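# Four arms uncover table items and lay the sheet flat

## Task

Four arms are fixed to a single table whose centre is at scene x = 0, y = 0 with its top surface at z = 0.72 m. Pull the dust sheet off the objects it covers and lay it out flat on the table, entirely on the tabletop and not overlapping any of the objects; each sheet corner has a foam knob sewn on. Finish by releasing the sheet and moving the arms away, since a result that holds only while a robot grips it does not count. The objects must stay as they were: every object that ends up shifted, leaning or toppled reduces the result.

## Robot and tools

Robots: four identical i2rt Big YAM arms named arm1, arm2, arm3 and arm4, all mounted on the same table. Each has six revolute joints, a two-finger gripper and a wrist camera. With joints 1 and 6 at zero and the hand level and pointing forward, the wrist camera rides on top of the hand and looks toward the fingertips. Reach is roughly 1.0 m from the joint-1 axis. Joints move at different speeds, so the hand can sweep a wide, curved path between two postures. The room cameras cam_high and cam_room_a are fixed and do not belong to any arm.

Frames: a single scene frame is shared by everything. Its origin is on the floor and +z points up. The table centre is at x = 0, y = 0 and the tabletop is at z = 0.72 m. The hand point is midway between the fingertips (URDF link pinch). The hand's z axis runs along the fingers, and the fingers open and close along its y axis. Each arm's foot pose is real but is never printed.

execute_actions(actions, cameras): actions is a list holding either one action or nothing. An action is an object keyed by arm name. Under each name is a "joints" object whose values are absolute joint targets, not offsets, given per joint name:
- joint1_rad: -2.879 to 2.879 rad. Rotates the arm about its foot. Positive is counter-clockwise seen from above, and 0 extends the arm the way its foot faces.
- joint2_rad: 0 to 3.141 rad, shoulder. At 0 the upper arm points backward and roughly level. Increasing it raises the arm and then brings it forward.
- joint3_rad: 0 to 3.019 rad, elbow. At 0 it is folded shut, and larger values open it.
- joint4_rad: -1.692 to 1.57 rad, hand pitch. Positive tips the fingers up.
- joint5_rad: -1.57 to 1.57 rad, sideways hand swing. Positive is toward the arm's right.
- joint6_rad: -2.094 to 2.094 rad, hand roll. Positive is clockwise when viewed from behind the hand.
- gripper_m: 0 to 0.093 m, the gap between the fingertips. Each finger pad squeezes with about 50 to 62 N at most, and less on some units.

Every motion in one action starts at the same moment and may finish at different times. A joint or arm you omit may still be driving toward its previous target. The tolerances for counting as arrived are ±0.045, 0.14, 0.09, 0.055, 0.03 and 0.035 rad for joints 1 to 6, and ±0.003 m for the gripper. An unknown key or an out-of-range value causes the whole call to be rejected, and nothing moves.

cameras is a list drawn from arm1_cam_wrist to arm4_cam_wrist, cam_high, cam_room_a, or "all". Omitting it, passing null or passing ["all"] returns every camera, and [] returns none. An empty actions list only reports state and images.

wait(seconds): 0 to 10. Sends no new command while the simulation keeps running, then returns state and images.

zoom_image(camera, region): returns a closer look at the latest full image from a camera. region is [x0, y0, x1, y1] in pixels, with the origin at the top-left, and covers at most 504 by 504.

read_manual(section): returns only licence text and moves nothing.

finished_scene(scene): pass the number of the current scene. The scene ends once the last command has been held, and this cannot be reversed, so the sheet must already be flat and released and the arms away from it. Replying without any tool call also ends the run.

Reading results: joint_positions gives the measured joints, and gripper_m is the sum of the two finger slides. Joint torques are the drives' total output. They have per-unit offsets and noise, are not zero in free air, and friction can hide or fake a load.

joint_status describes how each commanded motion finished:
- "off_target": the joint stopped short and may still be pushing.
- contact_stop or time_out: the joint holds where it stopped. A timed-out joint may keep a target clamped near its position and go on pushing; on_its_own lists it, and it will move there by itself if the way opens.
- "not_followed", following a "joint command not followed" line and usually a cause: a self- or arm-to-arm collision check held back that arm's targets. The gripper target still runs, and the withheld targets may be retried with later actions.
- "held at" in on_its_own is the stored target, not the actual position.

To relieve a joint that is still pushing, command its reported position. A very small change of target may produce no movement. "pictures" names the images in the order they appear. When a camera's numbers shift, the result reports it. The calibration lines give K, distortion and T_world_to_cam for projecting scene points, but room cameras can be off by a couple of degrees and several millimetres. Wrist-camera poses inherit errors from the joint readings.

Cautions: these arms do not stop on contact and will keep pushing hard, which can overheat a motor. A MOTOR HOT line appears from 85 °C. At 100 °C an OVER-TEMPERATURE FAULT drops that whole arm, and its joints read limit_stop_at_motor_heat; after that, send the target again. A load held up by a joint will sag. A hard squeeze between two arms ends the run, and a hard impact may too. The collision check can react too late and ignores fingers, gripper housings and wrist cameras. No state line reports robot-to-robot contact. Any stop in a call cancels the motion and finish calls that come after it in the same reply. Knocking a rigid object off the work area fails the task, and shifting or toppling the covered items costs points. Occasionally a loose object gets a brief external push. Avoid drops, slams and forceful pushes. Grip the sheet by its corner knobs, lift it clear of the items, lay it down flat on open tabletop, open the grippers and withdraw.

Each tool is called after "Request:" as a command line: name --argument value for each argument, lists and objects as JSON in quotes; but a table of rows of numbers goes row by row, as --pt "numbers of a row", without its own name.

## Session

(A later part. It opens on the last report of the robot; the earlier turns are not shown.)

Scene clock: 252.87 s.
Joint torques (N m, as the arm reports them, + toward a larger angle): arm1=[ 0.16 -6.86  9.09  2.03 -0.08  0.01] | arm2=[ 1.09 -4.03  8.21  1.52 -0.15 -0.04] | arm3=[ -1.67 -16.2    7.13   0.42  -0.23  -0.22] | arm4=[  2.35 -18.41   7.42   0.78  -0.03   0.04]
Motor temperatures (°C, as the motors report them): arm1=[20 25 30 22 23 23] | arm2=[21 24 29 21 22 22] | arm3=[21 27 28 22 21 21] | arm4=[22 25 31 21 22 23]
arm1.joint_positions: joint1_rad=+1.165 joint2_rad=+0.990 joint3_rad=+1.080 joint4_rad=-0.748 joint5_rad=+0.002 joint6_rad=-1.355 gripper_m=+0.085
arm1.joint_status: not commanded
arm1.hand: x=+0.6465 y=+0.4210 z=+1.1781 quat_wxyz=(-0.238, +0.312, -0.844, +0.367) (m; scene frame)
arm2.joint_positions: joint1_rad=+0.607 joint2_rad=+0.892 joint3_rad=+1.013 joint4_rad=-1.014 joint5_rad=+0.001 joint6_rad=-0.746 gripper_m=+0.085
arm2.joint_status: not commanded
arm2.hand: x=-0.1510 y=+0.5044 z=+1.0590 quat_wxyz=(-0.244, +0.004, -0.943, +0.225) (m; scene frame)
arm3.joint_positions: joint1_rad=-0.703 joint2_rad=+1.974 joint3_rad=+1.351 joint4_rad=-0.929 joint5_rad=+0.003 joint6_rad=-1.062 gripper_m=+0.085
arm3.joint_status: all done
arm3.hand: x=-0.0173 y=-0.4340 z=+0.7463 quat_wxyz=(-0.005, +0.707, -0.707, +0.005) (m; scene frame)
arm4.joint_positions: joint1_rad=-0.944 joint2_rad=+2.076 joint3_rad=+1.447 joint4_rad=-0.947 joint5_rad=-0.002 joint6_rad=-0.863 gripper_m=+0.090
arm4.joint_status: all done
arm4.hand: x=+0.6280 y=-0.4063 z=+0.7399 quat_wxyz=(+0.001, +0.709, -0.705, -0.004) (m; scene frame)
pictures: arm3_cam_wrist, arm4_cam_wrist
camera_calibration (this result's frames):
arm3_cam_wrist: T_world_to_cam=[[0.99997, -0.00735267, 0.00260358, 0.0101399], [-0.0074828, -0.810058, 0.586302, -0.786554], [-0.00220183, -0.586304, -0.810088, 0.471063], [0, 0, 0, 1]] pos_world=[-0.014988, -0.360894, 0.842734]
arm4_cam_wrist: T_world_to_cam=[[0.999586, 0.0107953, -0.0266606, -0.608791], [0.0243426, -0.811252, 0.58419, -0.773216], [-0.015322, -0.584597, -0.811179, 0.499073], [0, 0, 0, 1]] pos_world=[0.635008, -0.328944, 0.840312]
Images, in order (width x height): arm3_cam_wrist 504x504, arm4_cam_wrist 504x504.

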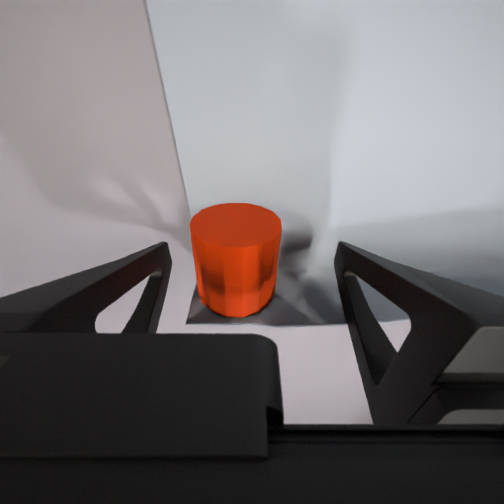

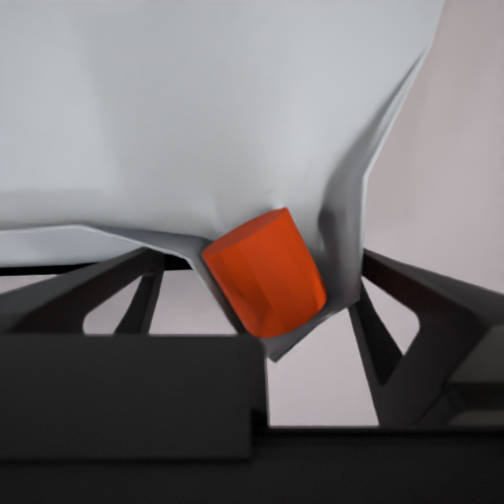

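Request:
execute_actions --actions '[{"arm3":{"joints":{"joint1_rad":-0.772,"joint2_rad":1.965,"joint3_rad":1.285,"joint4_rad":-0.89,"joint6_rad":-1.136}},"arm4":{"joints":{"joint2_rad":1.93,"joint3_rad":1.55,"joint4_rad":-1.19}}}]' --cameras '["arm3_cam_wrist","arm4_cam_wrist"]'

Scene clock: 259.33 s.
Joint torques (N m, as the arm reports them, + toward a larger angle): arm1=[ 0.36 -7.15  9.12  1.93 -0.1   0.04] | arm2=[ 1.09 -4.    8.2   1.52 -0.15 -0.05] | arm3=[ -1.11 -14.27   6.11   0.69  -0.09  -0.18] | arm4=[  2.34 -15.56   9.59   0.07  -0.04   0.03]
Motor temperatures (°C, as the motors report them): arm1=[20 25 30 22 23 23] | arm2=[21 24 29 21 22 22] | arm3=[21 27 28 22 21 21] | arm4=[22 26 30 21 22 23]
arm1.joint_positions: joint1_rad=+1.165 joint2_rad=+0.990 joint3_rad=+1.080 joint4_rad=-0.748 joint5_rad=+0.002 joint6_rad=-1.355 gripper_m=+0.085
arm1.joint_status: not commanded
arm1.hand: x=+0.6465 y=+0.4210 z=+1.1781 quat_wxyz=(-0.238, +0.312, -0.844, +0.367) (m; scene frame)
arm2.joint_positions: joint1_rad=+0.607 joint2_rad=+0.892 joint3_rad=+1.013 joint4_rad=-1.014 joint5_rad=+0.001 joint6_rad=-0.746 gripper_m=+0.085
arm2.joint_status: not commanded
arm2.hand: x=-0.1510 y=+0.5044 z=+1.0590 quat_wxyz=(-0.244, +0.004, -0.943, +0.225) (m; scene frame)
arm3.joint_positions: joint1_rad=-0.764 joint2_rad=+1.964 joint3_rad=+1.290 joint4_rad=-0.903 joint5_rad=-0.001 joint6_rad=-1.127 gripper_m=+0.085
arm3.joint_status: all done
arm3.hand: x=-0.0209 y=-0.4721 z=+0.7334 quat_wxyz=(+0.006, +0.708, -0.706, +0.000) (m; scene frame)
arm4.joint_positions: joint1_rad=-0.944 joint2_rad=+1.927 joint3_rad=+1.516 joint4_rad=-1.181 joint5_rad=-0.002 joint6_rad=-0.863 gripper_m=+0.090
arm4.joint_status: all done
arm4.hand: x=+0.6207 y=-0.4133 z=+0.8446 quat_wxyz=(+0.009, +0.709, -0.705, -0.004) (m; scene frame)
pictures: arm3_cam_wrist, arm4_cam_wrist
camera_calibration (this result's frames):
arm3_cam_wrist: T_world_to_cam=[[0.999796, -0.00406999, -0.0198084, 0.0315208], [0.0084686, -0.805239, 0.59289, -0.812191], [-0.0183635, -0.592937, -0.80504, 0.43109], [0, 0, 0, 1]] pos_world=[-0.0167199, -0.39827, 0.829209]
arm4_cam_wrist: T_world_to_cam=[[0.999177, 0.0105292, -0.0391713, -0.587967], [0.031711, -0.804934, 0.592516, -0.848859], [-0.0252916, -0.593271, -0.804606, 0.576806], [0, 0, 0, 1]] pos_world=[0.62899, -0.334883, 0.944033]
Images, in order (width x height): arm3_cam_wrist 504x504, arm4_cam_wrist 504x504.

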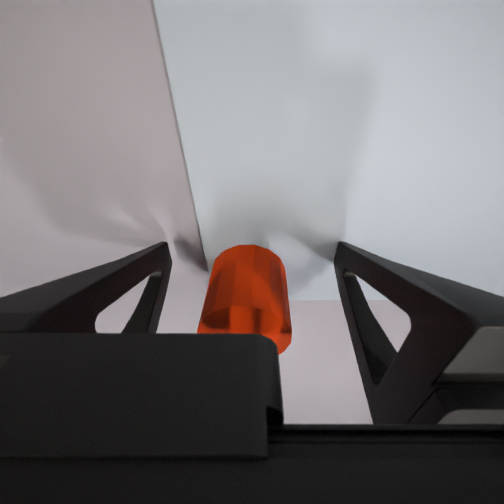

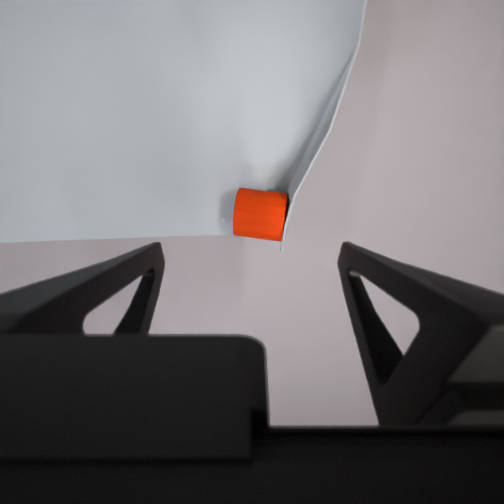

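Request:
execute_actions --actions '[{"arm3":{"joints":{"joint2_rad":1.6,"joint3_rad":1.4,"joint4_rad":-1.3}},"arm4":{"joints":{"joint1_rad":-0.985,"joint6_rad":0.69,"joint2_rad":1.88,"joint3_rad":1.45}}}]' --cameras '[]'

Request:
execute_actions --actions '[{"arm3":{"joints":{"joint2_rad":0.9,"joint3_rad":1.0,"joint4_rad":-1.0}},"arm4":{"joints":{"joint2_rad":1.995,"joint3_rad":1.355,"joint4_rad":-0.895}}}]' --cameras '["arm4_cam_wrist","cam_high"]'

Scene clock: 270.27 s.
Joint torques (N m, as the arm reports them, + toward a larger angle): arm1=[ 0.52 -6.59  9.17  1.96 -0.09  0.05] | arm2=[ 1.05 -3.95  8.2   1.54 -0.14 -0.05] | arm3=[ -0.83 -12.07   8.9   -0.56  -0.05  -0.19] | arm4=[  0.25 -17.67   7.01   0.05   0.11   0.05]
Motor temperatures (°C, as the motors report them): arm1=[20 25 31 22 23 23] | arm2=[21 24 29 21 22 22] | arm3=[21 27 28 22 21 21] | arm4=[22 26 31 21 22 23]
arm1.joint_positions: joint1_rad=+1.165 joint2_rad=+0.990 joint3_rad=+1.080 joint4_rad=-0.748 joint5_rad=+0.002 joint6_rad=-1.355 gripper_m=+0.085
arm1.joint_status: not commanded
arm1.hand: x=+0.6465 y=+0.4210 z=+1.1781 quat_wxyz=(-0.238, +0.312, -0.844, +0.367) (m; scene frame)
arm2.joint_positions: joint1_rad=+0.607 joint2_rad=+0.892 joint3_rad=+1.013 joint4_rad=-1.014 joint5_rad=+0.001 joint6_rad=-0.746 gripper_m=+0.085
arm2.joint_status: not commanded
arm2.hand: x=-0.1510 y=+0.5044 z=+1.0590 quat_wxyz=(-0.244, +0.004, -0.943, +0.225) (m; scene frame)
arm3.joint_positions: joint1_rad=-0.764 joint2_rad=+1.595 joint3_rad=+1.387 joint4_rad=-1.286 joint5_rad=-0.001 joint6_rad=-1.127 gripper_m=+0.085
arm3.joint_status: all done
arm3.hand: x=-0.0520 y=-0.4861 z=+0.9471 quat_wxyz=(-0.034, +0.708, -0.706, +0.013) (m; scene frame)
arm4.joint_positions: joint1_rad=-0.975 joint2_rad=+1.911 joint3_rad=+1.447 joint4_rad=-1.183 joint5_rad=-0.002 joint6_rad=+0.676 gripper_m=+0.090
arm4.joint_status: all done
arm4.hand: x=+0.6106 y=-0.4438 z=+0.8303 quat_wxyz=(+0.031, +0.003, -0.999, +0.020) (m; scene frame)
pictures: none
No camera images: the call's "cameras" was empty. Leave "cameras" out to get every camera's image.

Scene clock: 271.80 s.
Joint torques (N m, as the arm reports them, + toward a larger angle): arm1=[ 0.36 -6.83  9.12  2.   -0.12  0.03] | arm2=[ 1.08 -3.98  8.2   1.53 -0.15 -0.05] | arm3=[-0.16 -2.24  8.89  2.05 -0.04 -0.12] | arm4=[  0.31 -16.13   6.67   0.79   0.09   0.04]
Motor temperatures (°C, as the motors report them): arm1=[20 25 31 22 23 23] | arm2=[21 24 29 21 22 22] | arm3=[21 27 28 22 21 21] | arm4=[22 26 30 21 22 23]
arm1.joint_positions: joint1_rad=+1.165 joint2_rad=+0.990 joint3_rad=+1.080 joint4_rad=-0.748 joint5_rad=+0.002 joint6_rad=-1.355 gripper_m=+0.085
arm1.joint_status: not commanded
arm1.hand: x=+0.6465 y=+0.4210 z=+1.1781 quat_wxyz=(-0.238, +0.312, -0.844, +0.367) (m; scene frame)
arm2.joint_positions: joint1_rad=+0.607 joint2_rad=+0.892 joint3_rad=+1.013 joint4_rad=-1.014 joint5_rad=+0.001 joint6_rad=-0.746 gripper_m=+0.085
arm2.joint_status: not commanded
arm2.hand: x=-0.1510 y=+0.5044 z=+1.0590 quat_wxyz=(-0.244, +0.004, -0.943, +0.225) (m; scene frame)
arm3.joint_positions: joint1_rad=-0.764 joint2_rad=+0.893 joint3_rad=+1.003 joint4_rad=-1.019 joint5_rad=-0.001 joint6_rad=-1.127 gripper_m=+0.085
arm3.joint_status: all done
arm3.hand: x=-0.1632 y=-0.5388 z=+1.0802 quat_wxyz=(-0.304, +0.671, -0.668, +0.109) (m; scene frame)
arm4.joint_positions: joint1_rad=-0.975 joint2_rad=+2.006 joint3_rad=+1.348 joint4_rad=-0.906 joint5_rad=-0.002 joint6_rad=+0.677 gripper_m=+0.090
arm4.joint_status: all done
arm4.hand: x=+0.6199 y=-0.4357 z=+0.7471 quat_wxyz=(-0.002, +0.003, -1.000, -0.006) (m; scene frame)
pictures: arm4_cam_wrist, cam_high
camera_calibration (this result's frames):
arm4_cam_wrist: T_world_to_cam=[[0.0106384, -0.999414, -0.0325414, -0.422946], [-0.810625, -0.0276738, 0.584912, 0.0574184], [-0.58547, 0.0201563, -0.810444, 1.10398], [0, 0, 0, 1]] pos_world=[0.697394, -0.443361, 0.84737]
Images, in order (width x height): arm4_cam_wrist 504x504, cam_high 504x504.

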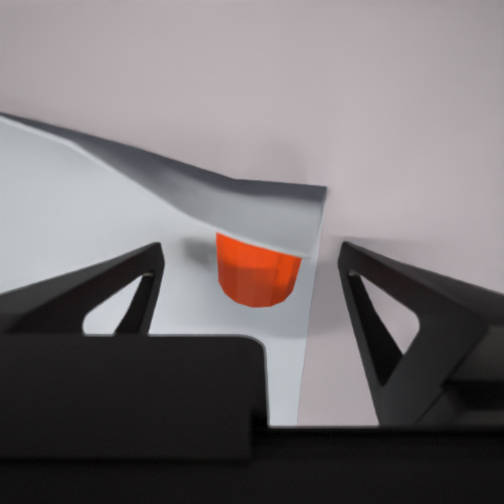

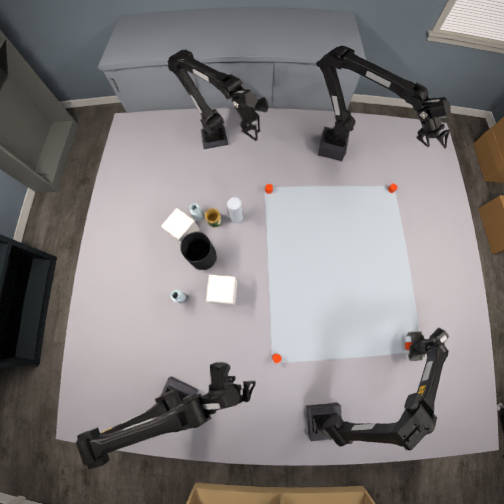

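Sweep east (a bit farther, to ~.685).

Request:
execute_actions --actions '[{"arm4":{"joints":{"joint1_rad":-1.05,"joint2_rad":2.115,"joint3_rad":1.565,"joint4_rad":-0.99,"joint6_rad":0.61}}}]' --cameras '["arm4_cam_wrist"]'

Scene clock: 276.50 s.
Joint torques (N m, as the arm reports them, + toward a larger angle): arm1=[ 0.37 -6.7   9.08  2.04 -0.11  0.07] | arm2=[ 1.07 -4.04  8.18  1.51 -0.15 -0.05] | arm3=[-0.74 -3.07  8.86  1.96  0.04 -0.18] | arm4=[  0.41 -17.36   9.64   0.14   0.11  -0.26]
Motor temperatures (°C, as the motors report them): arm1=[20 25 31 22 23 23] | arm2=[21 24 29 21 22 22] | arm3=[21 26 28 22 21 21] | arm4=[22 26 30 21 22 23]
arm1.joint_positions: joint1_rad=+1.165 joint2_rad=+0.990 joint3_rad=+1.080 joint4_rad=-0.748 joint5_rad=+0.002 joint6_rad=-1.355 gripper_m=+0.085
arm1.joint_status: not commanded
arm1.hand: x=+0.6465 y=+0.4210 z=+1.1781 quat_wxyz=(-0.238, +0.312, -0.844, +0.367) (m; scene frame)
arm2.joint_positions: joint1_rad=+0.607 joint2_rad=+0.892 joint3_rad=+1.013 joint4_rad=-1.014 joint5_rad=+0.001 joint6_rad=-0.746 gripper_m=+0.085
arm2.joint_status: not commanded
arm2.hand: x=-0.1510 y=+0.5044 z=+1.0590 quat_wxyz=(-0.244, +0.004, -0.943, +0.225) (m; scene frame)
arm3.joint_positions: joint1_rad=-0.764 joint2_rad=+0.893 joint3_rad=+1.003 joint4_rad=-1.019 joint5_rad=-0.001 joint6_rad=-1.127 gripper_m=+0.085
arm3.joint_status: not commanded
arm3.hand: x=-0.1632 y=-0.5388 z=+1.0802 quat_wxyz=(-0.304, +0.671, -0.668, +0.109) (m; scene frame)
arm4.joint_positions: joint1_rad=-1.047 joint2_rad=+2.115 joint3_rad=+1.521 joint4_rad=-0.981 joint5_rad=-0.002 joint6_rad=+0.623 gripper_m=+0.090
arm4.joint_status: all done
arm4.hand: x=+0.6800 y=-0.4417 z=+0.7412 quat_wxyz=(+0.003, -0.007, -1.000, -0.003) (m; scene frame)
pictures: arm4_cam_wrist
camera_calibration (this result's frames):
arm4_cam_wrist: T_world_to_cam=[[-0.00824772, -0.999623, -0.0261766, -0.421681], [-0.805653, -0.0088635, 0.592322, 0.108886], [-0.592331, 0.0259745, -0.805276, 1.13789], [0, 0, 0, 1]] pos_world=[0.758254, -0.450113, 0.840781]
Images, in order (width x height): arm4_cam_wrist 504x504.

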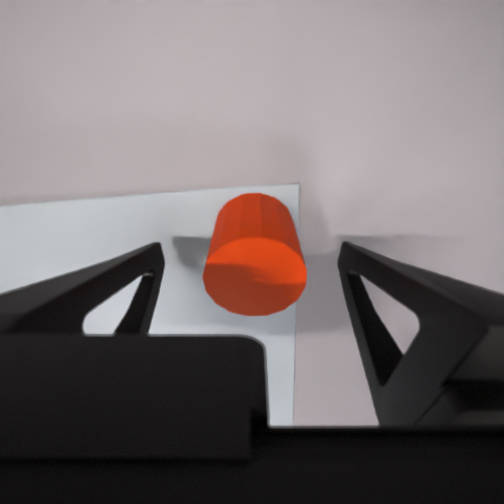

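Request:
execute_actions --actions '[{"arm4":{"joints":{"joint2_rad":1.9,"joint3_rad":1.65,"joint4_rad":-1.2}}}]' --cameras '[]'

Request:
execute_actions --actions '[{"arm4":{"joints":{"joint2_rad":1.0,"joint3_rad":1.1,"joint4_rad":-1.0}}}]' --cameras '["cam_high","cam_room_a"]'

Scene clock: 281.47 s.
Joint torques (N m, as the arm reports them, + toward a larger angle): arm1=[ 0.38 -6.71  9.15  1.81 -0.12  0.04] | arm2=[ 1.06 -3.99  8.2   1.5  -0.15 -0.05] | arm3=[-0.66 -2.63  8.83  2.16 -0.02 -0.13] | arm4=[  0.8  -15.48   9.61   0.29   0.11  -0.25]
Motor temperatures (°C, as the motors report them): arm1=[20 25 31 22 23 23] | arm2=[21 23 28 21 22 22] | arm3=[21 26 28 22 21 21] | arm4=[22 26 31 21 22 23]
arm1.joint_positions: joint1_rad=+1.165 joint2_rad=+0.990 joint3_rad=+1.080 joint4_rad=-0.748 joint5_rad=+0.002 joint6_rad=-1.355 gripper_m=+0.085
arm1.joint_status: not commanded
arm1.hand: x=+0.6465 y=+0.4210 z=+1.1781 quat_wxyz=(-0.238, +0.312, -0.844, +0.367) (m; scene frame)
arm2.joint_positions: joint1_rad=+0.607 joint2_rad=+0.892 joint3_rad=+1.013 joint4_rad=-1.014 joint5_rad=+0.001 joint6_rad=-0.746 gripper_m=+0.085
arm2.joint_status: not commanded
arm2.hand: x=-0.1510 y=+0.5044 z=+1.0590 quat_wxyz=(-0.244, +0.004, -0.943, +0.225) (m; scene frame)
arm3.joint_positions: joint1_rad=-0.764 joint2_rad=+0.893 joint3_rad=+1.003 joint4_rad=-1.019 joint5_rad=-0.001 joint6_rad=-1.127 gripper_m=+0.085
arm3.joint_status: not commanded
arm3.hand: x=-0.1632 y=-0.5388 z=+1.0802 quat_wxyz=(-0.304, +0.671, -0.668, +0.109) (m; scene frame)
arm4.joint_positions: joint1_rad=-1.047 joint2_rad=+1.887 joint3_rad=+1.623 joint4_rad=-1.191 joint5_rad=-0.002 joint6_rad=+0.623 gripper_m=+0.090
arm4.joint_status: all done
arm4.hand: x=+0.6880 y=-0.4372 z=+0.9063 quat_wxyz=(-0.046, -0.006, -0.998, -0.037) (m; scene frame)
pictures: none
No camera images: the call's "cameras" was empty. Leave "cameras" out to get every camera's image.

Scene clock: 283.03 s.
Joint torques (N m, as the arm reports them, + toward a larger angle): arm1=[ 0.45 -6.86  9.16  1.96 -0.11  0.05] | arm2=[ 1.15 -4.02  8.2   1.52 -0.15 -0.05] | arm3=[-1.09 -1.95  8.85  1.64 -0.01 -0.15] | arm4=[ 0.76 -4.73  8.65  1.82  0.09 -0.26]
Motor temperatures (°C, as the motors report them): arm1=[20 25 31 22 23 23] | arm2=[21 23 28 21 22 22] | arm3=[21 26 29 22 21 21] | arm4=[22 26 31 21 22 23]
arm1.joint_positions: joint1_rad=+1.165 joint2_rad=+0.990 joint3_rad=+1.080 joint4_rad=-0.748 joint5_rad=+0.002 joint6_rad=-1.355 gripper_m=+0.085
arm1.joint_status: not commanded
arm1.hand: x=+0.6465 y=+0.4210 z=+1.1781 quat_wxyz=(-0.238, +0.312, -0.844, +0.367) (m; scene frame)
arm2.joint_positions: joint1_rad=+0.607 joint2_rad=+0.892 joint3_rad=+1.013 joint4_rad=-1.014 joint5_rad=+0.001 joint6_rad=-0.746 gripper_m=+0.085
arm2.joint_status: not commanded
arm2.hand: x=-0.1510 y=+0.5044 z=+1.0590 quat_wxyz=(-0.244, +0.004, -0.943, +0.225) (m; scene frame)
arm3.joint_positions: joint1_rad=-0.764 joint2_rad=+0.893 joint3_rad=+1.003 joint4_rad=-1.019 joint5_rad=-0.001 joint6_rad=-1.127 gripper_m=+0.085
arm3.joint_status: not commanded
arm3.hand: x=-0.1632 y=-0.5388 z=+1.0802 quat_wxyz=(-0.304, +0.671, -0.668, +0.109) (m; scene frame)
arm4.joint_positions: joint1_rad=-1.047 joint2_rad=+0.992 joint3_rad=+1.100 joint4_rad=-1.016 joint5_rad=-0.002 joint6_rad=+0.623 gripper_m=+0.090
arm4.joint_status: all done
arm4.hand: x=+0.5255 y=-0.5523 z=+1.1125 quat_wxyz=(-0.264, -0.006, -0.945, -0.192) (m; scene frame)
pictures: cam_high, cam_room_a
Images, in order (width x height): cam_high 504x504, cam_room_a 504x504.

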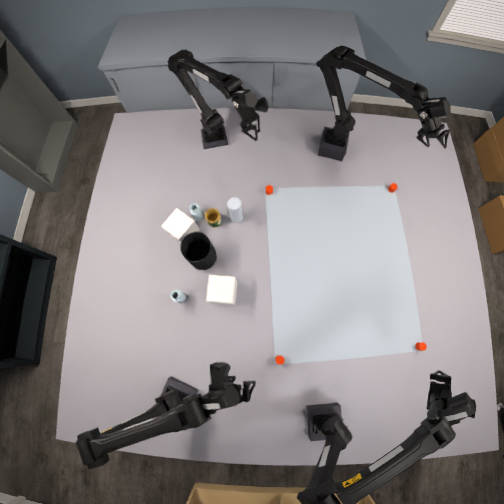

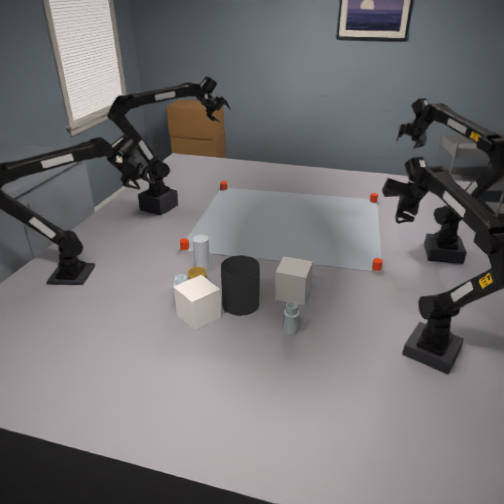

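Request:
finished_scene --scene 2

The scene is finished: the task was done.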